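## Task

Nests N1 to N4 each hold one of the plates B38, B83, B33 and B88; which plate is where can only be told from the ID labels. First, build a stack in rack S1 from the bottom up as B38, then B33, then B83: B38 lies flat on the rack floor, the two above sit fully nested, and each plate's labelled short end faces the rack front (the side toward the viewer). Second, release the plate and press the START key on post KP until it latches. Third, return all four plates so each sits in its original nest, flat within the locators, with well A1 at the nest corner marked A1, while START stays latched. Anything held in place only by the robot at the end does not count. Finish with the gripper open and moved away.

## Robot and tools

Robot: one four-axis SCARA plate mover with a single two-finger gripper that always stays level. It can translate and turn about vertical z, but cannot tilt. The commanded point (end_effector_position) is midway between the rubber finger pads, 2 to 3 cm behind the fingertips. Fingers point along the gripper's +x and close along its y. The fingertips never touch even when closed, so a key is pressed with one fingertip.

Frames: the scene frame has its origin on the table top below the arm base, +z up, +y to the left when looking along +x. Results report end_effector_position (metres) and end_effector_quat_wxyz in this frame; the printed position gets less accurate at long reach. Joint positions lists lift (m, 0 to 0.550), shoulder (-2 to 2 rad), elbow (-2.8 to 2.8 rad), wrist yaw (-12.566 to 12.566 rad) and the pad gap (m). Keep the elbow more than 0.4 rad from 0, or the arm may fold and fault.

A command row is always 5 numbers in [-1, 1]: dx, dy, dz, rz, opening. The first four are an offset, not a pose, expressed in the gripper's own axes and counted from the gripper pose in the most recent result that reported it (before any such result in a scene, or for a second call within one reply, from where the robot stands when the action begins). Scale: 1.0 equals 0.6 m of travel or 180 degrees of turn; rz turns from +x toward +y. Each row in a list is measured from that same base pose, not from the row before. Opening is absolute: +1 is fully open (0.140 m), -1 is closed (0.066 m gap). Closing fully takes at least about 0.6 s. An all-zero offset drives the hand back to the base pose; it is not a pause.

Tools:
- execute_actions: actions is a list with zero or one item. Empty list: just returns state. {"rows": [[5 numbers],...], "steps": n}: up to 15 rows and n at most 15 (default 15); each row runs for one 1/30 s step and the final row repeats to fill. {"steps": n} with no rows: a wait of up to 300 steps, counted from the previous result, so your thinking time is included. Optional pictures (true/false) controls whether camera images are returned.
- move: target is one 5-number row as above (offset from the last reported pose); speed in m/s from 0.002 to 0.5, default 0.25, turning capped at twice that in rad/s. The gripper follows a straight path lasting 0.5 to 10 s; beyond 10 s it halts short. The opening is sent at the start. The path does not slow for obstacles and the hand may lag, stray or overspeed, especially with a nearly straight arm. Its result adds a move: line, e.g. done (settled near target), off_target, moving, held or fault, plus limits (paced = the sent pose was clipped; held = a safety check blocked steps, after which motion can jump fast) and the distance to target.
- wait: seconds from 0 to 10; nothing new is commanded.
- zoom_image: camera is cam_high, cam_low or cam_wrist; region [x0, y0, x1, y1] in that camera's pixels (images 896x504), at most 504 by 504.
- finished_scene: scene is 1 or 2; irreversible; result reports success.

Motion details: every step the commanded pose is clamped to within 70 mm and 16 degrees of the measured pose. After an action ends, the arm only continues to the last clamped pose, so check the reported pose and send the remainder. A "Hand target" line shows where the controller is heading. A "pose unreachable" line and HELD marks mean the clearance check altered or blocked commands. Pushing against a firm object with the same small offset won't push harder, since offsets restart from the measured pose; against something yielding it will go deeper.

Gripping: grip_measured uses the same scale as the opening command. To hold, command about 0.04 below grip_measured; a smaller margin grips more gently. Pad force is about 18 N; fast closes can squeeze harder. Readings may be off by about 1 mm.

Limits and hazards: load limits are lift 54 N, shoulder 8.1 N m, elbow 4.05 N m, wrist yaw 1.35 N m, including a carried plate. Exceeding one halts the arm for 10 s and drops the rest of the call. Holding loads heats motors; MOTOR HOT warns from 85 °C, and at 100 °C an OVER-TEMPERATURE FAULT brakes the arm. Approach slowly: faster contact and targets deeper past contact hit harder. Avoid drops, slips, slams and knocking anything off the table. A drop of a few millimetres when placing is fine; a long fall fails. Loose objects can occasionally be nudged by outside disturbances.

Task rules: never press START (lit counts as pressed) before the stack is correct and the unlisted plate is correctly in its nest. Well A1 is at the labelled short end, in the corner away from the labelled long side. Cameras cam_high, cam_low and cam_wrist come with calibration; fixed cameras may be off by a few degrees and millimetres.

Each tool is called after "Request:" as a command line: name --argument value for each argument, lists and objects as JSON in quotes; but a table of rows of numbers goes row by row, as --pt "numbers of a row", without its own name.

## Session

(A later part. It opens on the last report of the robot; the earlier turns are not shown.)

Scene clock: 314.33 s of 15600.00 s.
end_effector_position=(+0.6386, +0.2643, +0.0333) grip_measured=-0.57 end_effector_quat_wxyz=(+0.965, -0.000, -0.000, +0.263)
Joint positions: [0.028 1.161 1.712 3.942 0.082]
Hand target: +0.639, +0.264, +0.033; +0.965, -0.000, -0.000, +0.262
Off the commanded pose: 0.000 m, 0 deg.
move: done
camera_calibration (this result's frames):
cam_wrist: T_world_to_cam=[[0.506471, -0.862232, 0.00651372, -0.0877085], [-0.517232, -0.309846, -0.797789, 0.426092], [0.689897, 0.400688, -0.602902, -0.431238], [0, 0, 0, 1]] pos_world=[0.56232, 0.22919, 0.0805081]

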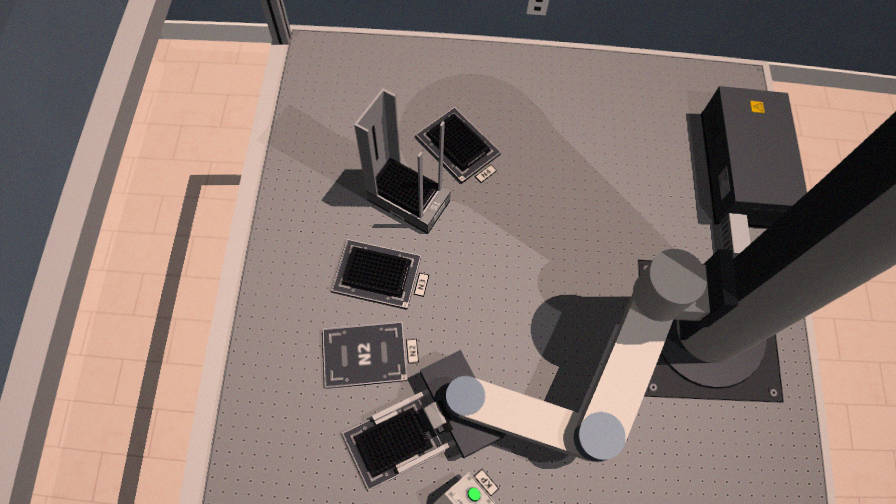

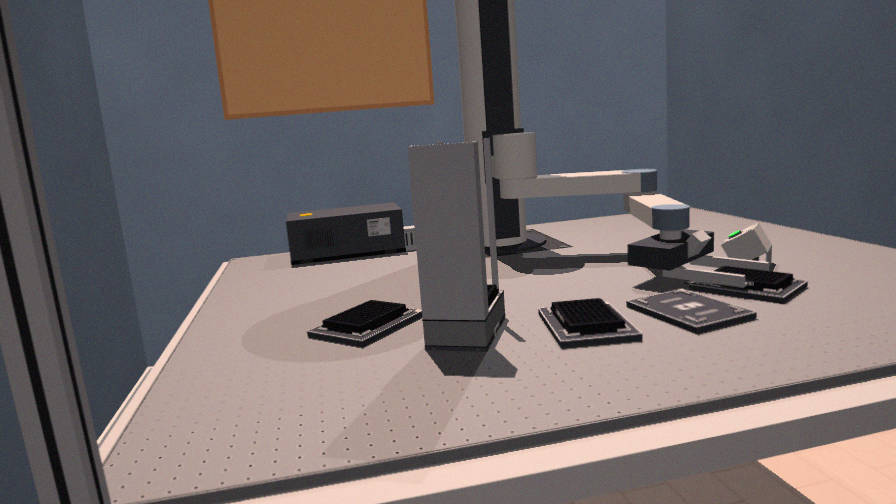

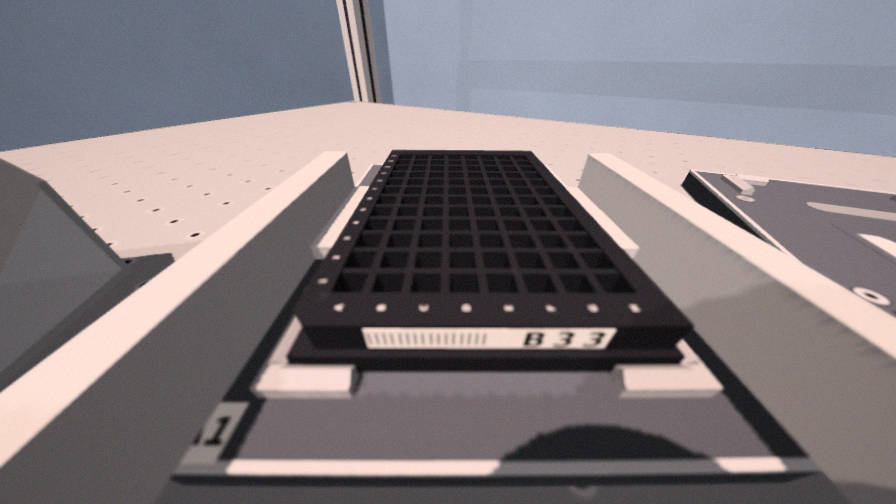

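Request:
execute_actions --actions '[{"rows":[[0,0,0,0,-0.2]],"steps":8}]' --pictures false

Request:
move --target '[-0.1667,0,0.0662,0,-0.2]' --speed 0.3

Request:
move --target '[-0.3643,-0.565,0,-0.3232,1]' --speed 0.35

Scene clock: 320.20 s of 15600.00 s.
end_effector_position=(+0.6386, +0.2643, +0.0333) grip_measured=-0.20 end_effector_quat_wxyz=(+0.965, -0.000, -0.000, +0.263)
Joint positions: [0.028 1.161 1.712 3.942 0.096]
Hand target: +0.639, +0.264, +0.033; +0.965, -0.000, -0.000, +0.263
Off the commanded pose: 0.000 m, 0 deg.
Steps of this call (steps 1 to 90: nothing new was sent; then 2.60 s passed at rest; steps 91 to 98: all 8 steps of this action). Readings (end_effector_position):
91: (+0.6386, +0.2643, +0.0333)
92: (+0.6386, +0.2643, +0.0333)
94: (+0.6386, +0.2643, +0.0333)
98: the state above

Scene clock: 321.23 s of 15600.00 s.
end_effector_position=(+0.5524, +0.2135, +0.0731) grip_measured=-0.20 end_effector_quat_wxyz=(+0.965, -0.000, -0.000, +0.263)
Joint positions: [0.068 1.369 1.191 4.255 0.096]
Hand target: +0.552, +0.214, +0.073; +0.965, -0.000, -0.000, +0.263
Off the commanded pose: 0.000 m, 0 deg.
move: done
camera_calibration (this result's frames):
cam_wrist: T_world_to_cam=[[0.506558, -0.862181, 0.00651372, -0.0881095], [-0.5172, -0.309898, -0.797789, 0.397505], [0.689857, 0.400757, -0.602902, -0.327423], [0, 0, 0, 1]] pos_world=[0.476098, 0.178437, 0.120295]

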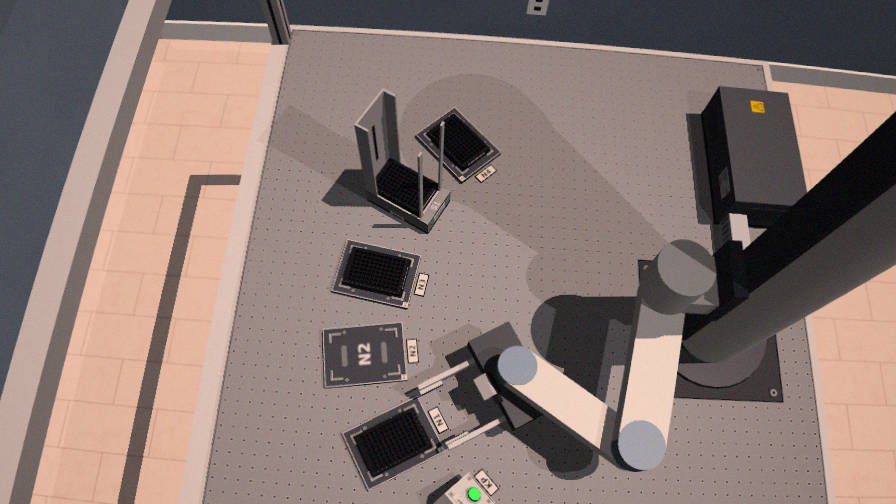

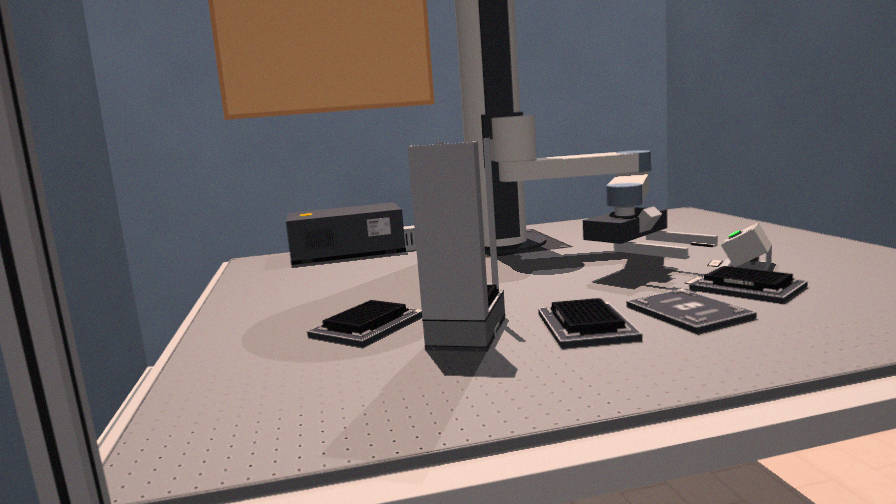

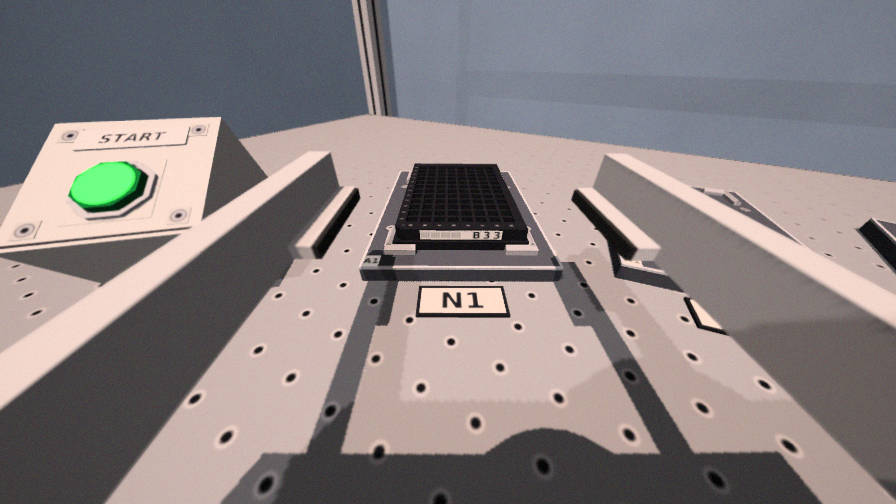

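Scene clock: 323.13 s of 15600.00 s.
end_effector_position=(+0.5362, -0.1896, +0.0731) grip_measured=+0.99 end_effector_quat_wxyz=(+0.971, -0.000, -0.000, -0.239)
Joint positions: [0.068 0.422 1.073 4.305 0.14 ]
Hand target: +0.536, -0.190, +0.073; +0.971, -0.000, -0.000, -0.239
Off the commanded pose: 0.000 m, 0 deg.
move: done
camera_calibration (this result's frames):
cam_wrist: T_world_to_cam=[[-0.465436, -0.885057, 0.00651372, 0.0893486], [-0.536044, 0.276025, -0.797789, 0.385372], [0.704291, -0.374812, -0.602902, -0.30946], [0, 0, 0, 1]] pos_world=[0.466112, -0.143283, 0.120289]

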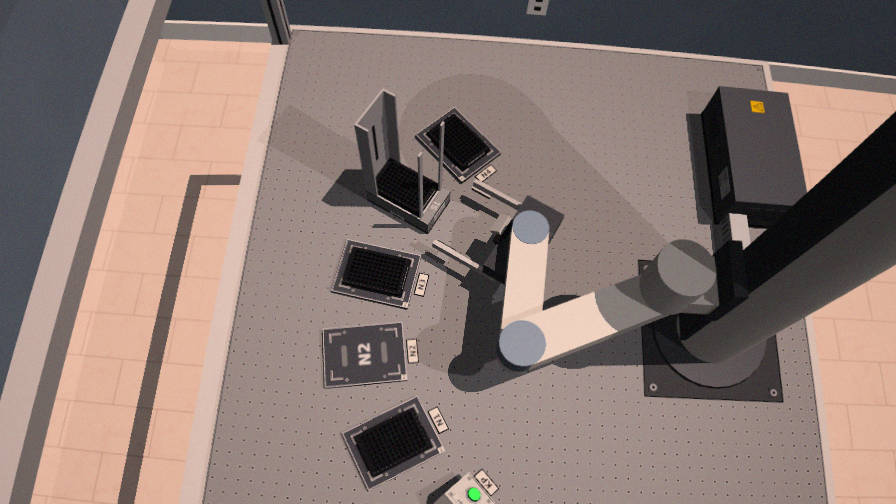

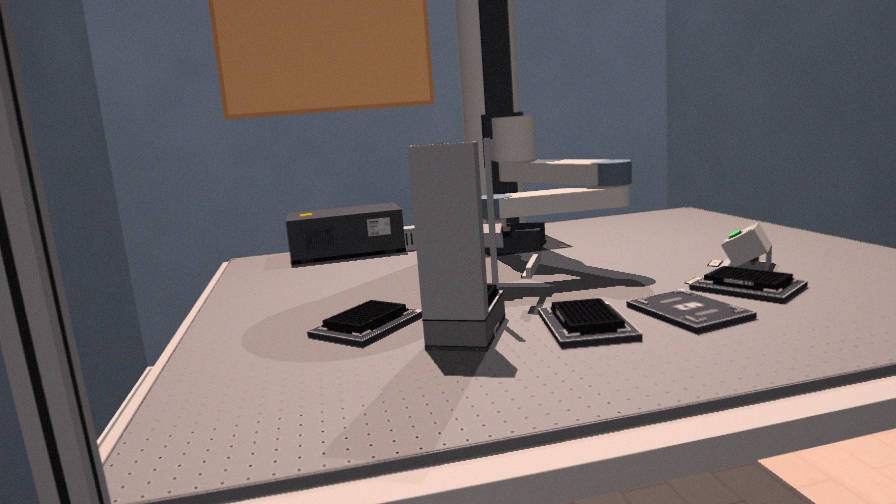

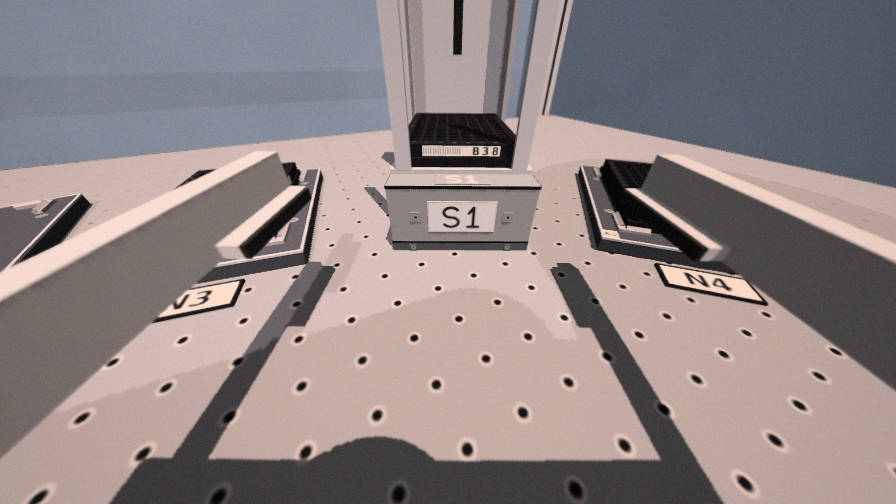

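Request:
move --target '[0.2328,-0.0004,0,0,1]' --speed 0.2

Request:
execute_actions --actions '[{"rows":[[0,0,0,0,-0.4]],"steps":15}]' --pictures false

Request:
execute_actions --actions '[{"rows":[[0,0,0,0,-0.5],[0,0,0,0,-0.54],[0,0,0,0,-0.57],[0,0,0,0,-0.6],[0,0,0,0,-0.62]],"steps":12}]' --pictures false

Request:
move --target '[0,0,0.43,0,-0.62]' --speed 0.15

Scene clock: 330.17 s of 15600.00 s.
end_effector_position=(+0.6598, -0.2547, +0.0731) grip_measured=+0.99 end_effector_quat_wxyz=(+0.971, -0.000, -0.000, -0.239)
Joint positions: [0.068 0.127 1.797 3.876 0.14 ]
Hand target: +0.660, -0.255, +0.073; +0.971, -0.000, -0.000, -0.239
Off the commanded pose: 0.000 m, 0 deg.
After step 90, 2.93 s passed at rest.
move: done
camera_calibration (this result's frames):
cam_wrist: T_world_to_cam=[[-0.465291, -0.885134, 0.00651372, 0.0891718], [-0.53609, 0.275937, -0.797789, 0.4696], [0.704352, -0.374696, -0.602902, -0.4209], [0, 0, 0, 1]] pos_world=[0.5897, -0.20836, 0.120299]

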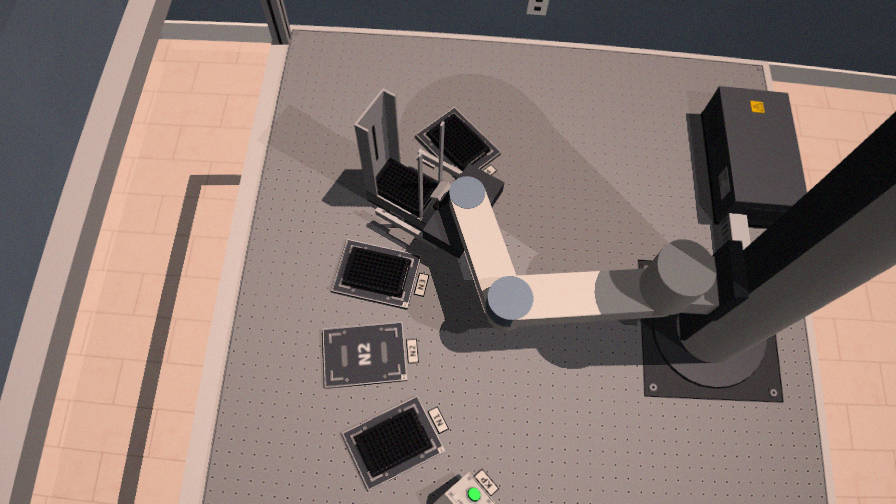

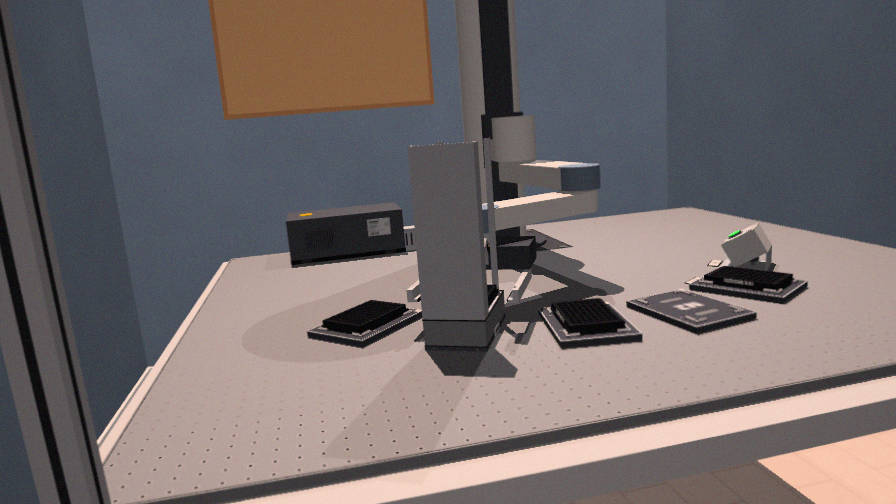

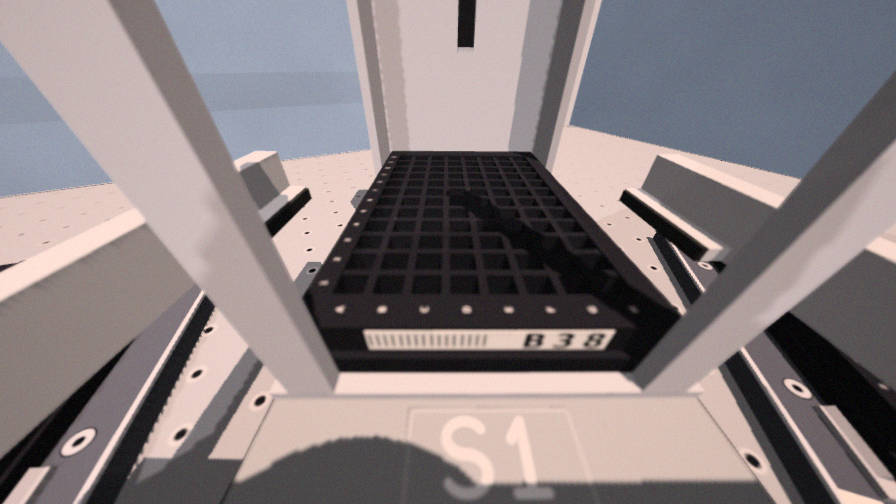

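Scene clock: 330.67 s of 15600.00 s.
end_effector_position=(+0.6598, -0.2547, +0.0731) grip_measured=-0.40 end_effector_quat_wxyz=(+0.971, -0.000, -0.000, -0.239)
Joint positions: [0.068 0.127 1.797 3.876 0.088]
Hand target: +0.660, -0.255, +0.073; +0.971, -0.000, -0.000, -0.239
Off the commanded pose: 0.000 m, 0 deg.
Steps of this call (steps 1 to 15: all 15 steps of this action). Readings (end_effector_position):
1: (+0.6598, -0.2547, +0.0731)
2: (+0.6598, -0.2547, +0.0731)
4: (+0.6598, -0.2547, +0.0731)
8: (+0.6598, -0.2547, +0.0731)
15: the state above

Scene clock: 331.07 s of 15600.00 s.
end_effector_position=(+0.6598, -0.2547, +0.0731) grip_measured=-0.57 end_effector_quat_wxyz=(+0.971, -0.000, -0.000, -0.239)
Joint positions: [0.068 0.127 1.797 3.876 0.082]
Hand target: +0.660, -0.255, +0.073; +0.971, -0.000, -0.000, -0.239
Off the commanded pose: 0.000 m, 0 deg.
Steps of this call (steps 1 to 12: all 12 steps of this action). Readings (end_effector_position):
1: (+0.6598, -0.2547, +0.0731)
2: (+0.6598, -0.2547, +0.0731)
4: (+0.6598, -0.2547, +0.0731)
8: (+0.6598, -0.2547, +0.0731)
12: the state above

Scene clock: 333.37 s of 15600.00 s.
end_effector_position=(+0.6598, -0.2547, +0.3311) grip_measured=-0.57 end_effector_quat_wxyz=(+0.971, -0.000, -0.000, -0.239)
Joint positions: [0.326 0.127 1.797 3.876 0.082]
Hand target: +0.660, -0.255, +0.331; +0.971, -0.000, -0.000, -0.239
Off the commanded pose: 0.000 m, 0 deg.
move: done
camera_calibration (this result's frames):
cam_wrist: T_world_to_cam=[[-0.465256, -0.885152, 0.00651372, 0.0874759], [-0.5361, 0.275916, -0.797789, 0.675478], [0.704367, -0.374668, -0.602902, -0.265325], [0, 0, 0, 1]] pos_world=[0.589709, -0.208354, 0.378353]

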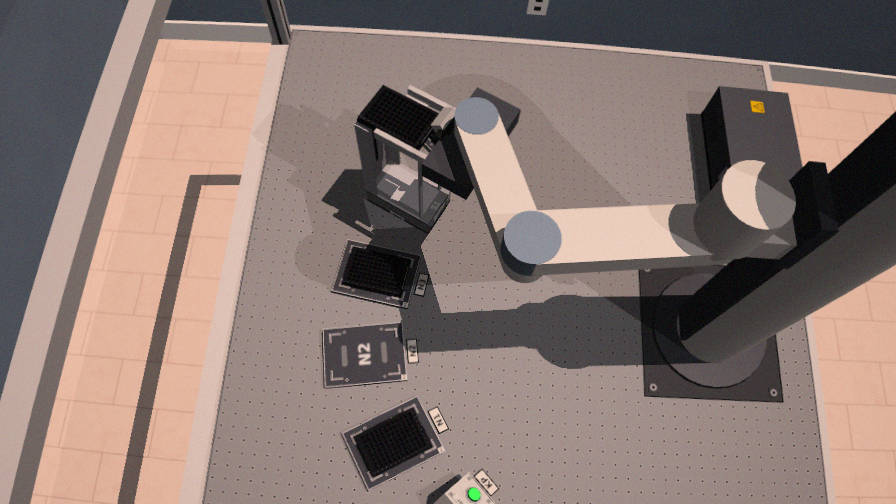

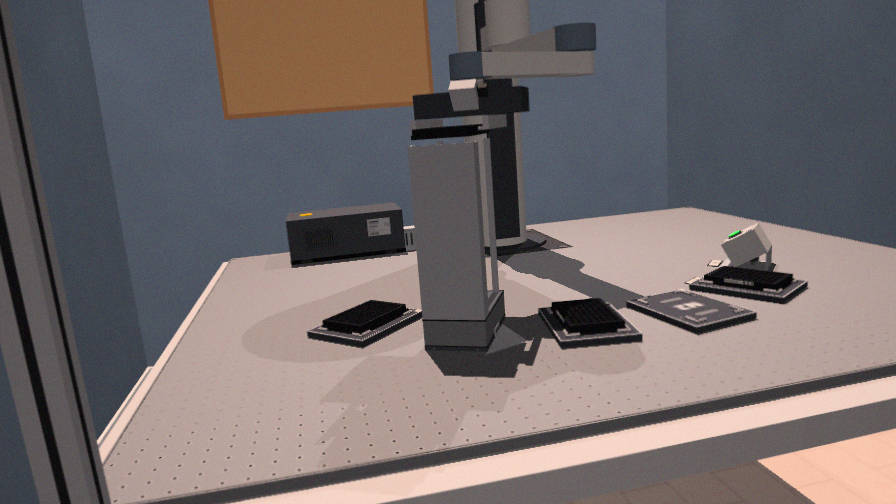

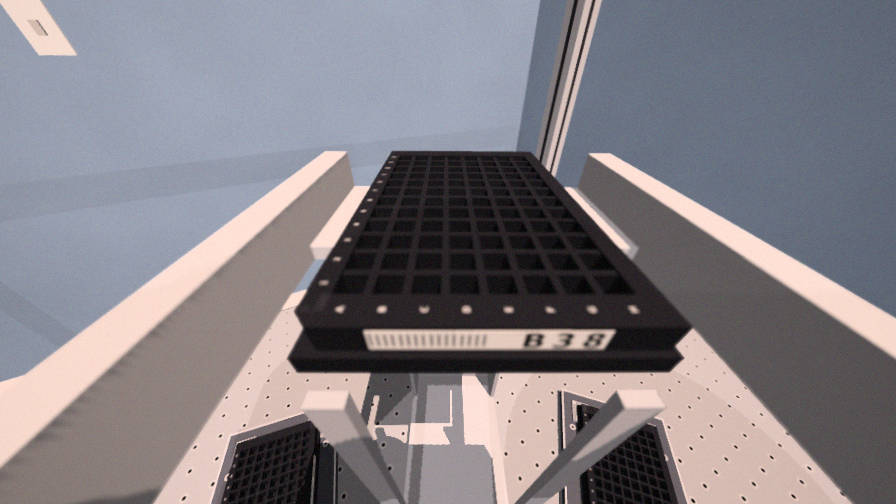

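Request:
move --target '[-0.1997,0.5611,0,0.1997,-0.62]' --speed 0.35

Request:
move --target '[0,0,-0.478,0,-0.62]' --speed 0.3

Scene clock: 337.73 s of 15600.00 s.
end_effector_position=(+0.7099, +0.0993, +0.3311) grip_measured=-0.57 end_effector_quat_wxyz=(+0.997, -0.000, -0.000, +0.072)
Joint positions: [0.326 0.817 1.776 3.835 0.082]
Hand target: +0.710, +0.099, +0.331; +0.997, -0.000, -0.000, +0.072
Off the commanded pose: 0.000 m, 0 deg.
move: done
camera_calibration (this result's frames):
cam_wrist: T_world_to_cam=[[0.143454, -0.989636, 0.00651372, 0.00241508], [-0.595933, -0.0916351, -0.797789, 0.683653], [0.790117, 0.110564, -0.602902, -0.277065], [0, 0, 0, 1]] pos_world=[0.625979, 0.0956701, 0.378352]

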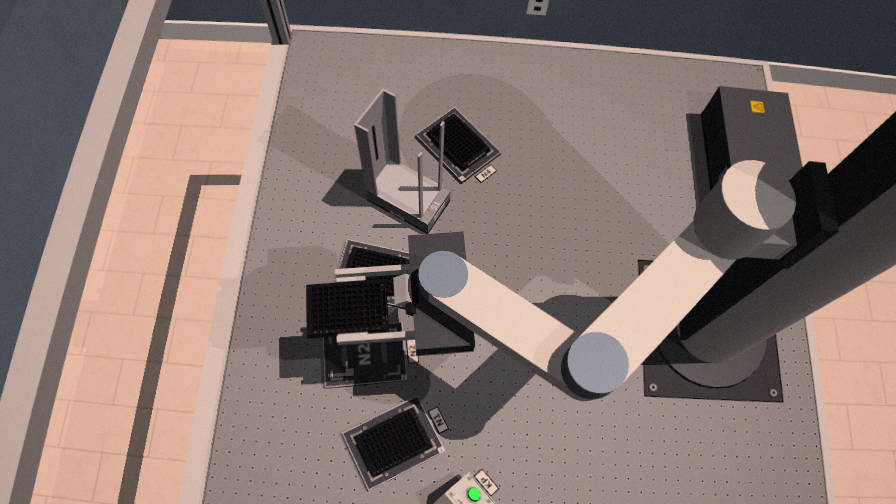

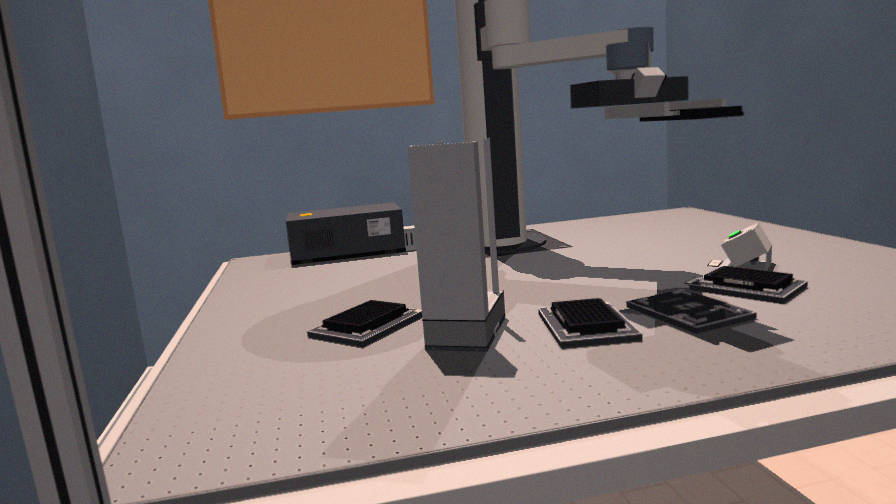

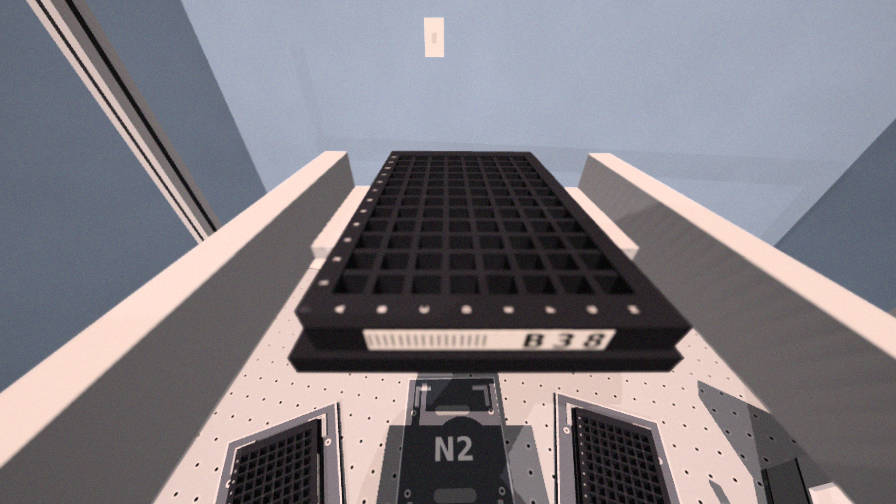

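Scene clock: 339.17 s of 15600.00 s.
end_effector_position=(+0.7099, +0.0993, +0.0443) grip_measured=-0.57 end_effector_quat_wxyz=(+0.997, -0.000, -0.000, +0.072)
Joint positions: [0.039 0.817 1.776 3.835 0.082]
Hand target: +0.710, +0.099, +0.044; +0.997, -0.000, -0.000, +0.072
Off the commanded pose: 0.000 m, 0 deg.
move: done
camera_calibration (this result's frames):
cam_wrist: T_world_to_cam=[[0.143426, -0.98964, 0.00651372, 0.00429491], [-0.595936, -0.0916185, -0.797789, 0.454782], [0.79012, 0.110542, -0.602902, -0.450022], [0, 0, 0, 1]] pos_world=[0.625976, 0.0956631, 0.0914726]

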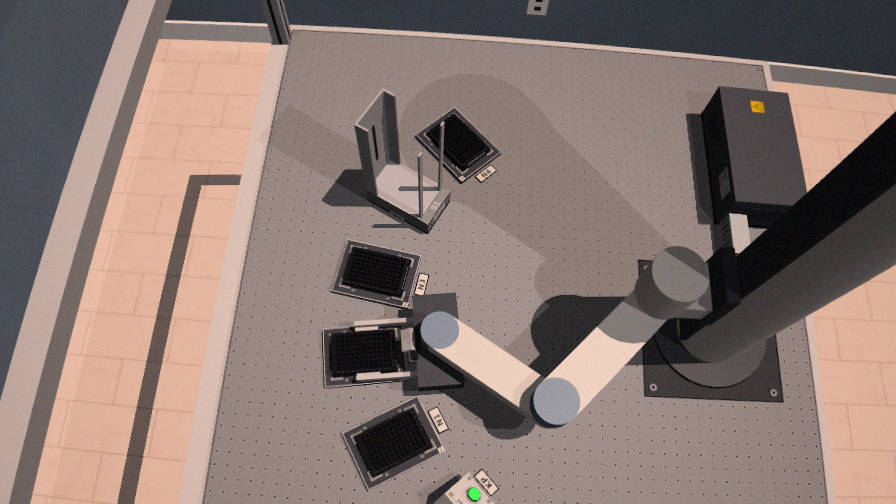

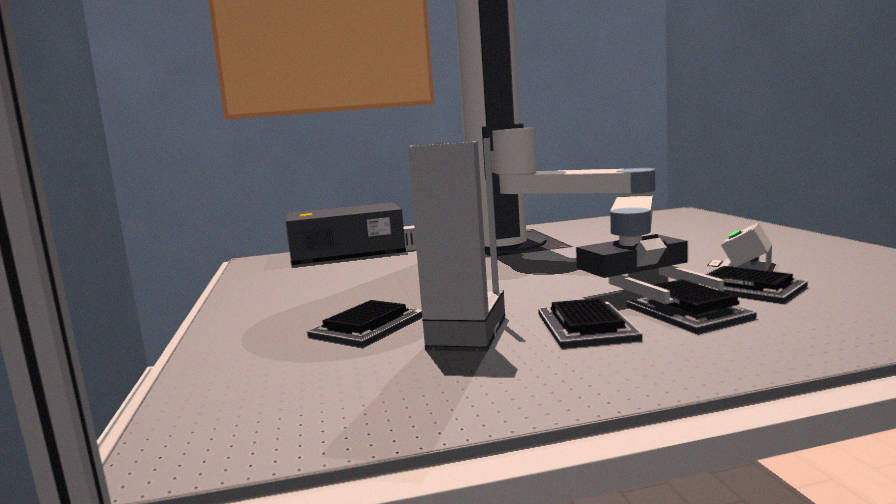

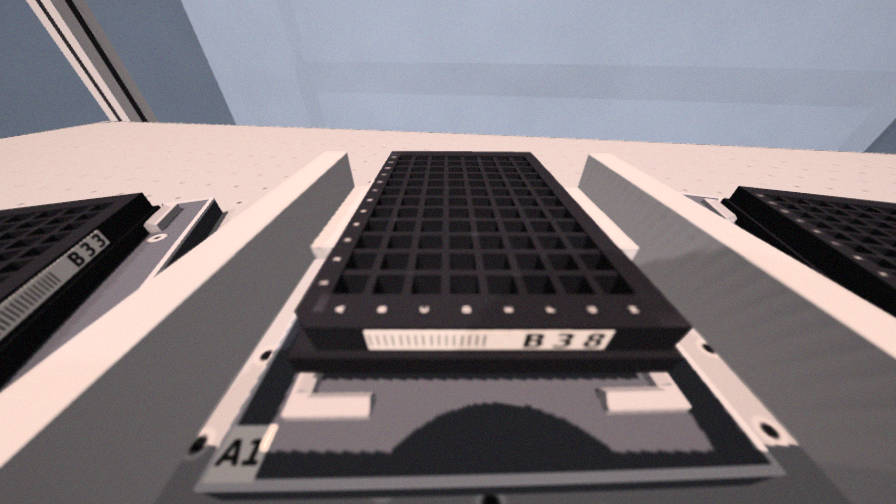

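Request:
move --target '[0,-0.001,0,0.005,-0.62]' --speed 0.02

Request:
zoom_image --camera "cam_wrist" --region '[240,300,740,500]'

Scene clock: 344.73 s of 15600.00 s.
end_effector_position=(+0.7100, +0.0988, +0.0443) grip_measured=-0.57 end_effector_quat_wxyz=(+0.997, -0.000, -0.000, +0.080)
Joint positions: [0.039 0.811 1.775 3.858 0.082]
Hand target: +0.710, +0.099, +0.044; +0.997, -0.000, -0.000, +0.080
Off the commanded pose: 0.000 m, 0 deg.
After step 90, 1.87 s passed at rest.
move: done
camera_calibration (this result's frames):
cam_wrist: T_world_to_cam=[[0.158931, -0.987268, 0.00651372, -0.00748636], [-0.594425, -0.100954, -0.797789, 0.454636], [0.788289, 0.122921, -0.602902, -0.449956], [0, 0, 0, 1]] pos_world=[0.626132, 0.0938156, 0.0914732]

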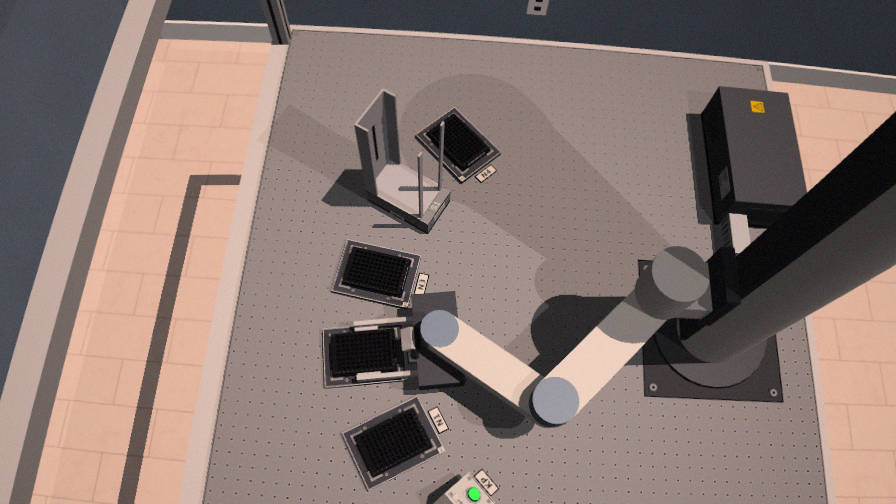

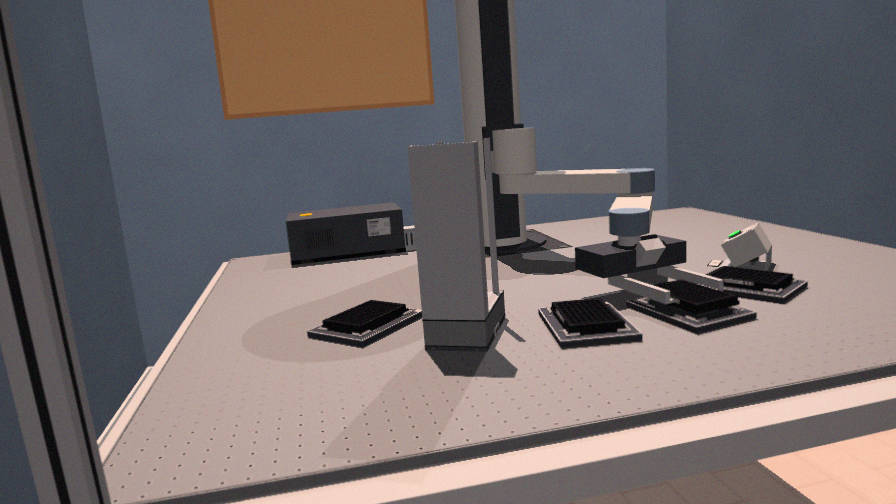

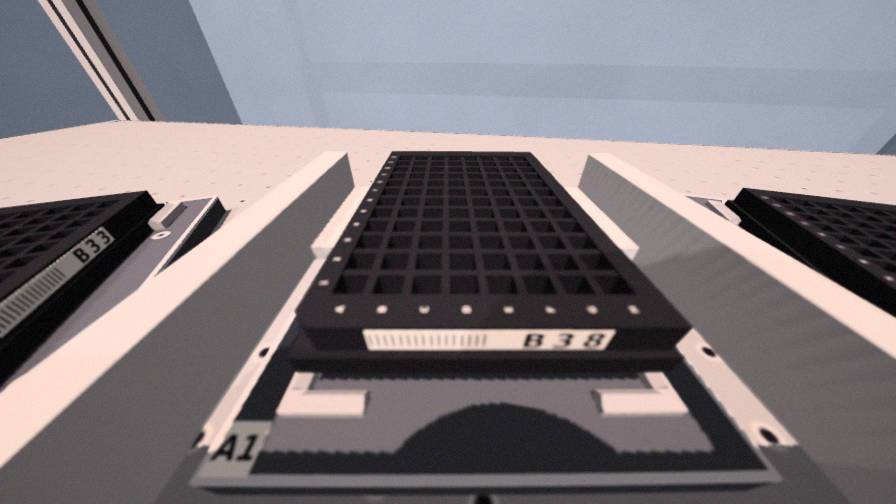

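Region (240, 300, 740, 500) of cam_wrist's 896x504 image, scaled by 1.008, with more detail than that image has; it fills the top 202 rows of this view, and the rest is white.

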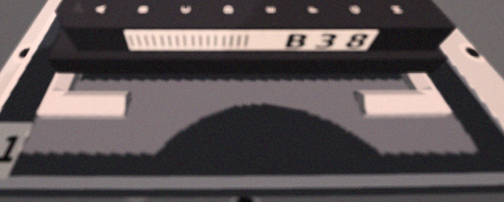

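Level now, matches the N3 view (slightly left).

Request:
move --target '[0,0.0004,-0.0177,0,-0.62]' --speed 0.012

Request:
execute_actions --actions '[{"rows":[[0,0,0,0,-0.2]],"steps":8}]'

Request:
move --target '[-0.2,0,0.1,0,-0.2]' --speed 0.3

Scene clock: 349.30 s of 15600.00 s.
end_effector_position=(+0.7099, +0.0990, +0.0337) grip_measured=-0.57 end_effector_quat_wxyz=(+0.997, -0.000, -0.000, +0.080)
Joint positions: [0.029 0.811 1.775 3.857 0.082]
Hand target: +0.710, +0.099, +0.034; +0.997, -0.000, -0.000, +0.080
Off the commanded pose: 0.000 m, 0 deg.
After step 90, 0.47 s passed at rest.
move: done
camera_calibration (this result's frames):
cam_wrist: T_world_to_cam=[[0.158927, -0.987269, 0.00651372, -0.00725809], [-0.594426, -0.100952, -0.797789, 0.446234], [0.78829, 0.122918, -0.602902, -0.456298], [0, 0, 0, 1]] pos_world=[0.626101, 0.0939698, 0.0809447]

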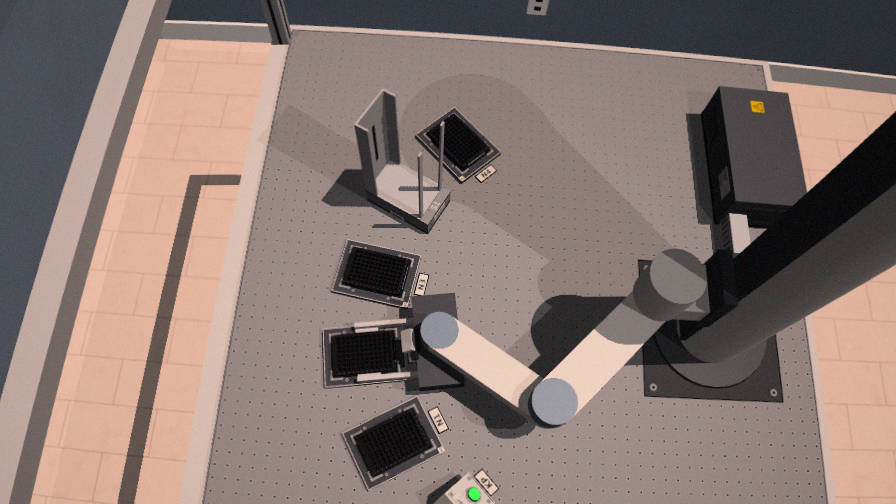

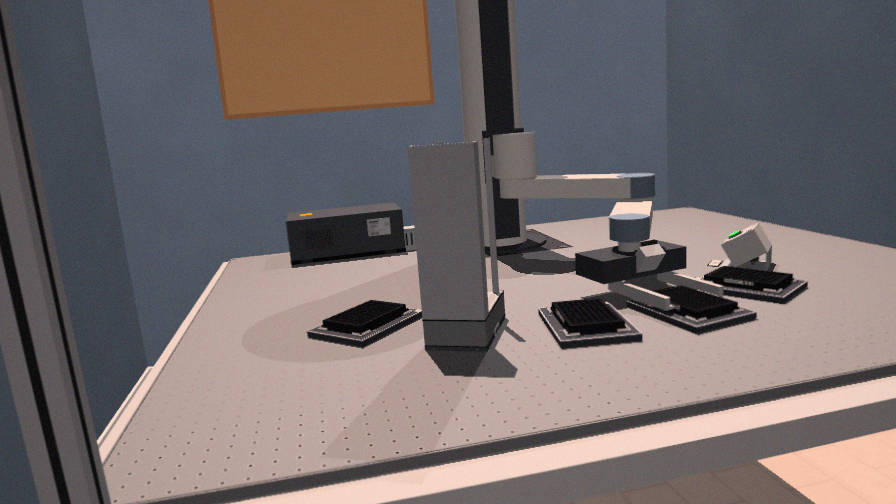

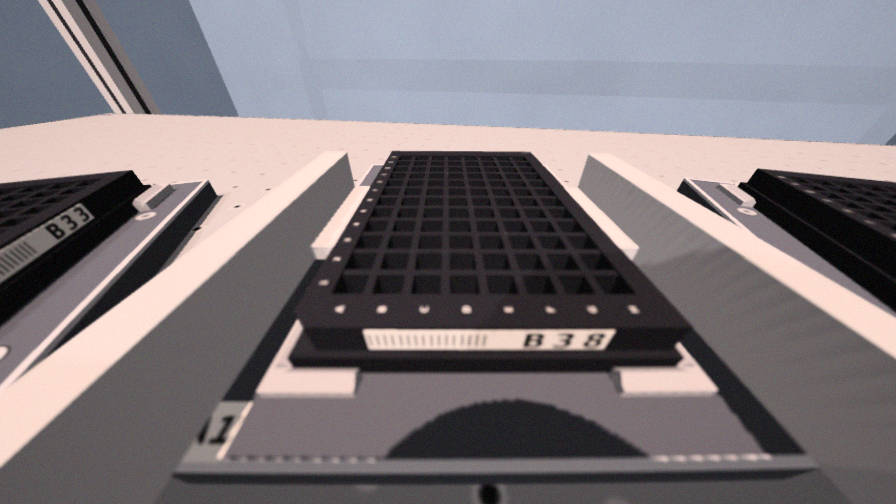

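Scene clock: 349.57 s of 15600.00 s.
end_effector_position=(+0.7099, +0.0989, +0.0337) grip_measured=-0.20 end_effector_quat_wxyz=(+0.997, -0.000, -0.000, +0.080)
Joint positions: [0.029 0.811 1.775 3.857 0.096]
Hand target: +0.710, +0.099, +0.034; +0.997, -0.000, -0.000, +0.080
Off the commanded pose: 0.000 m, 0 deg.
Steps of this call (steps 1 to 8: all 8 steps of this action). Readings (end_effector_position):
1: (+0.7099, +0.0990, +0.0337)
2: (+0.7099, +0.0989, +0.0337)
4: (+0.7099, +0.0989, +0.0337)
8: the state above
camera_calibration (this result's frames):
cam_wrist: T_world_to_cam=[[0.158893, -0.987274, 0.00651372, -0.00724544], [-0.594429, -0.100931, -0.797789, 0.446235], [0.788294, 0.122891, -0.602902, -0.456298], [0, 0, 0, 1]] pos_world=[0.626103, 0.0939607, 0.0809453]

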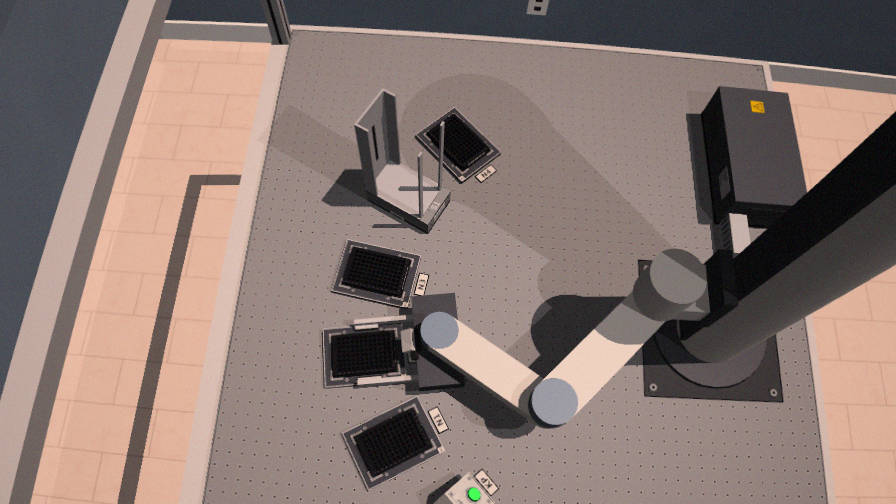

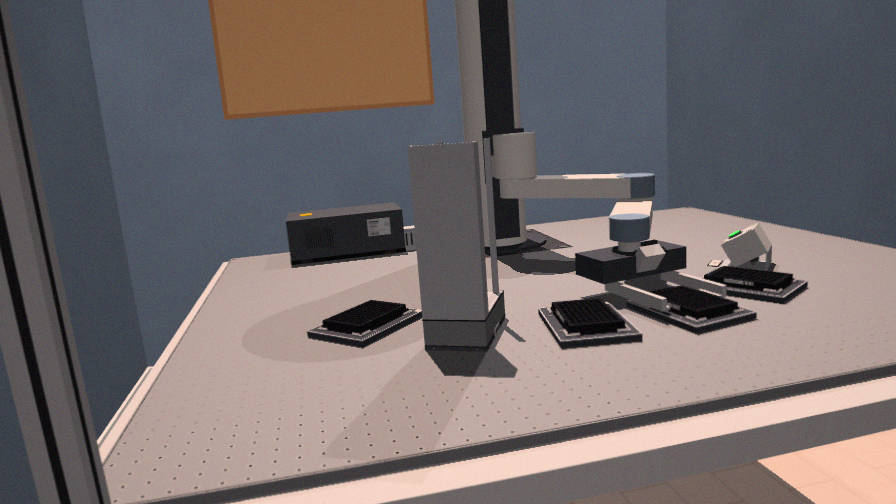

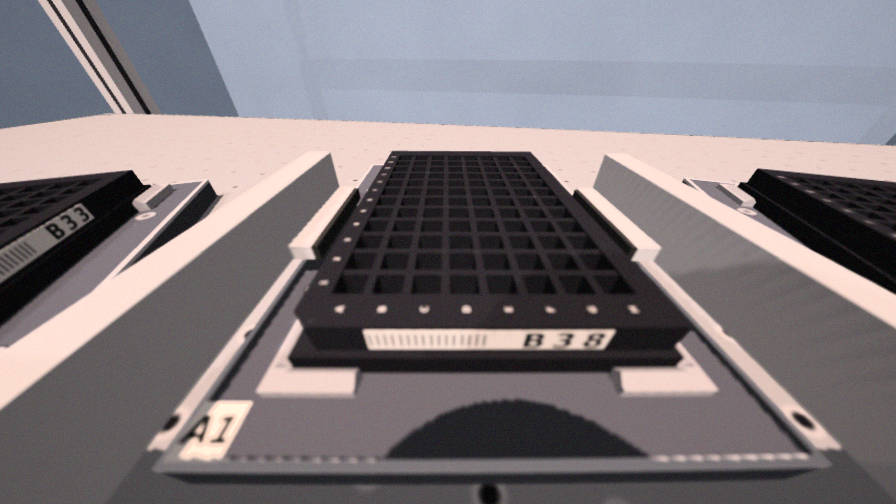

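Scene clock: 350.70 s of 15600.00 s.
end_effector_position=(+0.5915, +0.0797, +0.0938) grip_measured=-0.20 end_effector_quat_wxyz=(+0.997, -0.000, -0.000, +0.080)
Joint positions: [0.089 1.082 1.147 4.215 0.096]
Hand target: +0.591, +0.080, +0.094; +0.997, -0.000, -0.000, +0.080
Off the commanded pose: 0.000 m, 0 deg.
move: done
camera_calibration (this result's frames):
cam_wrist: T_world_to_cam=[[0.158733, -0.9873, 0.00651372, -0.00769038], [-0.594446, -0.100835, -0.797789, 0.421795], [0.788314, 0.122763, -0.602902, -0.324334], [0, 0, 0, 1]] pos_world=[0.507632, 0.0747554, 0.141012]

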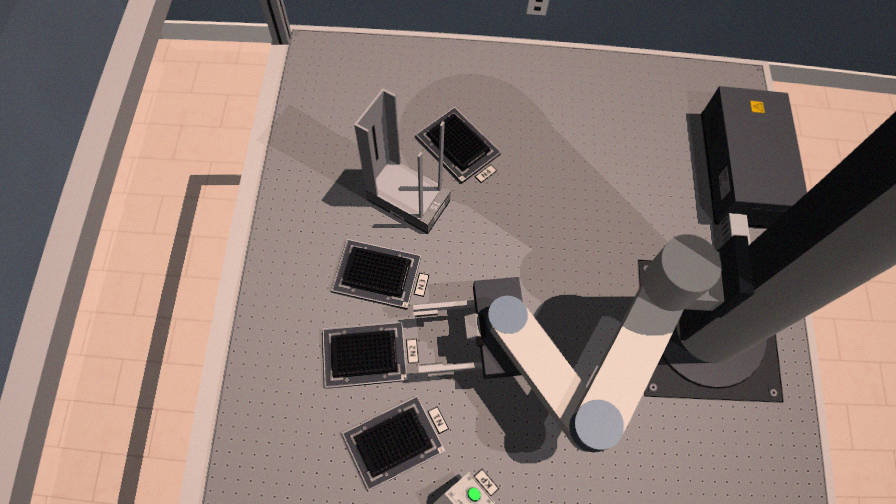

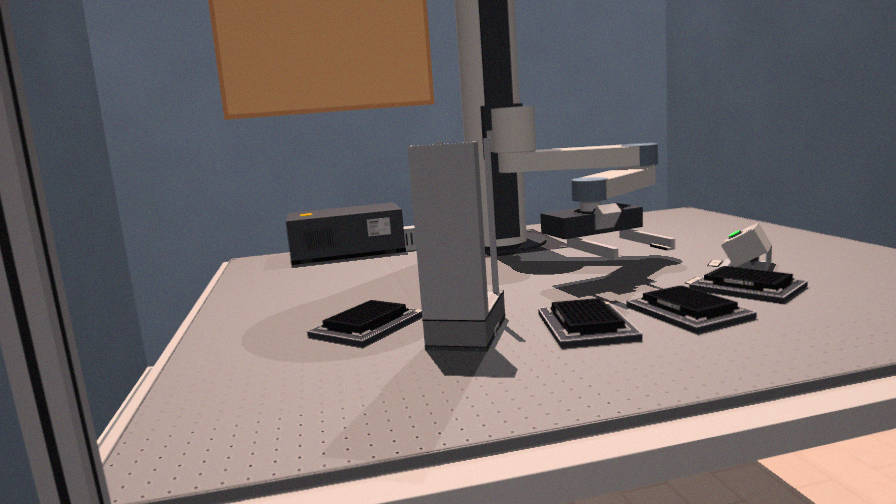

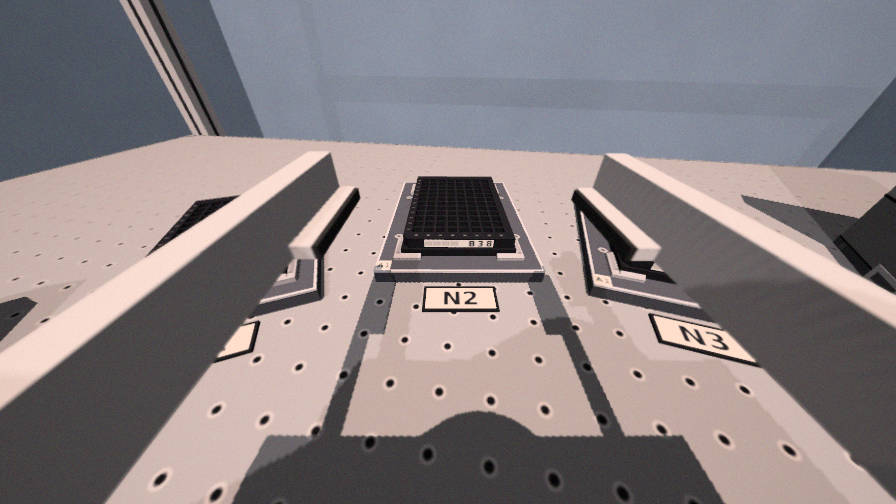

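Request:
finished_scene --scene 1

The scene is finished: the task was done.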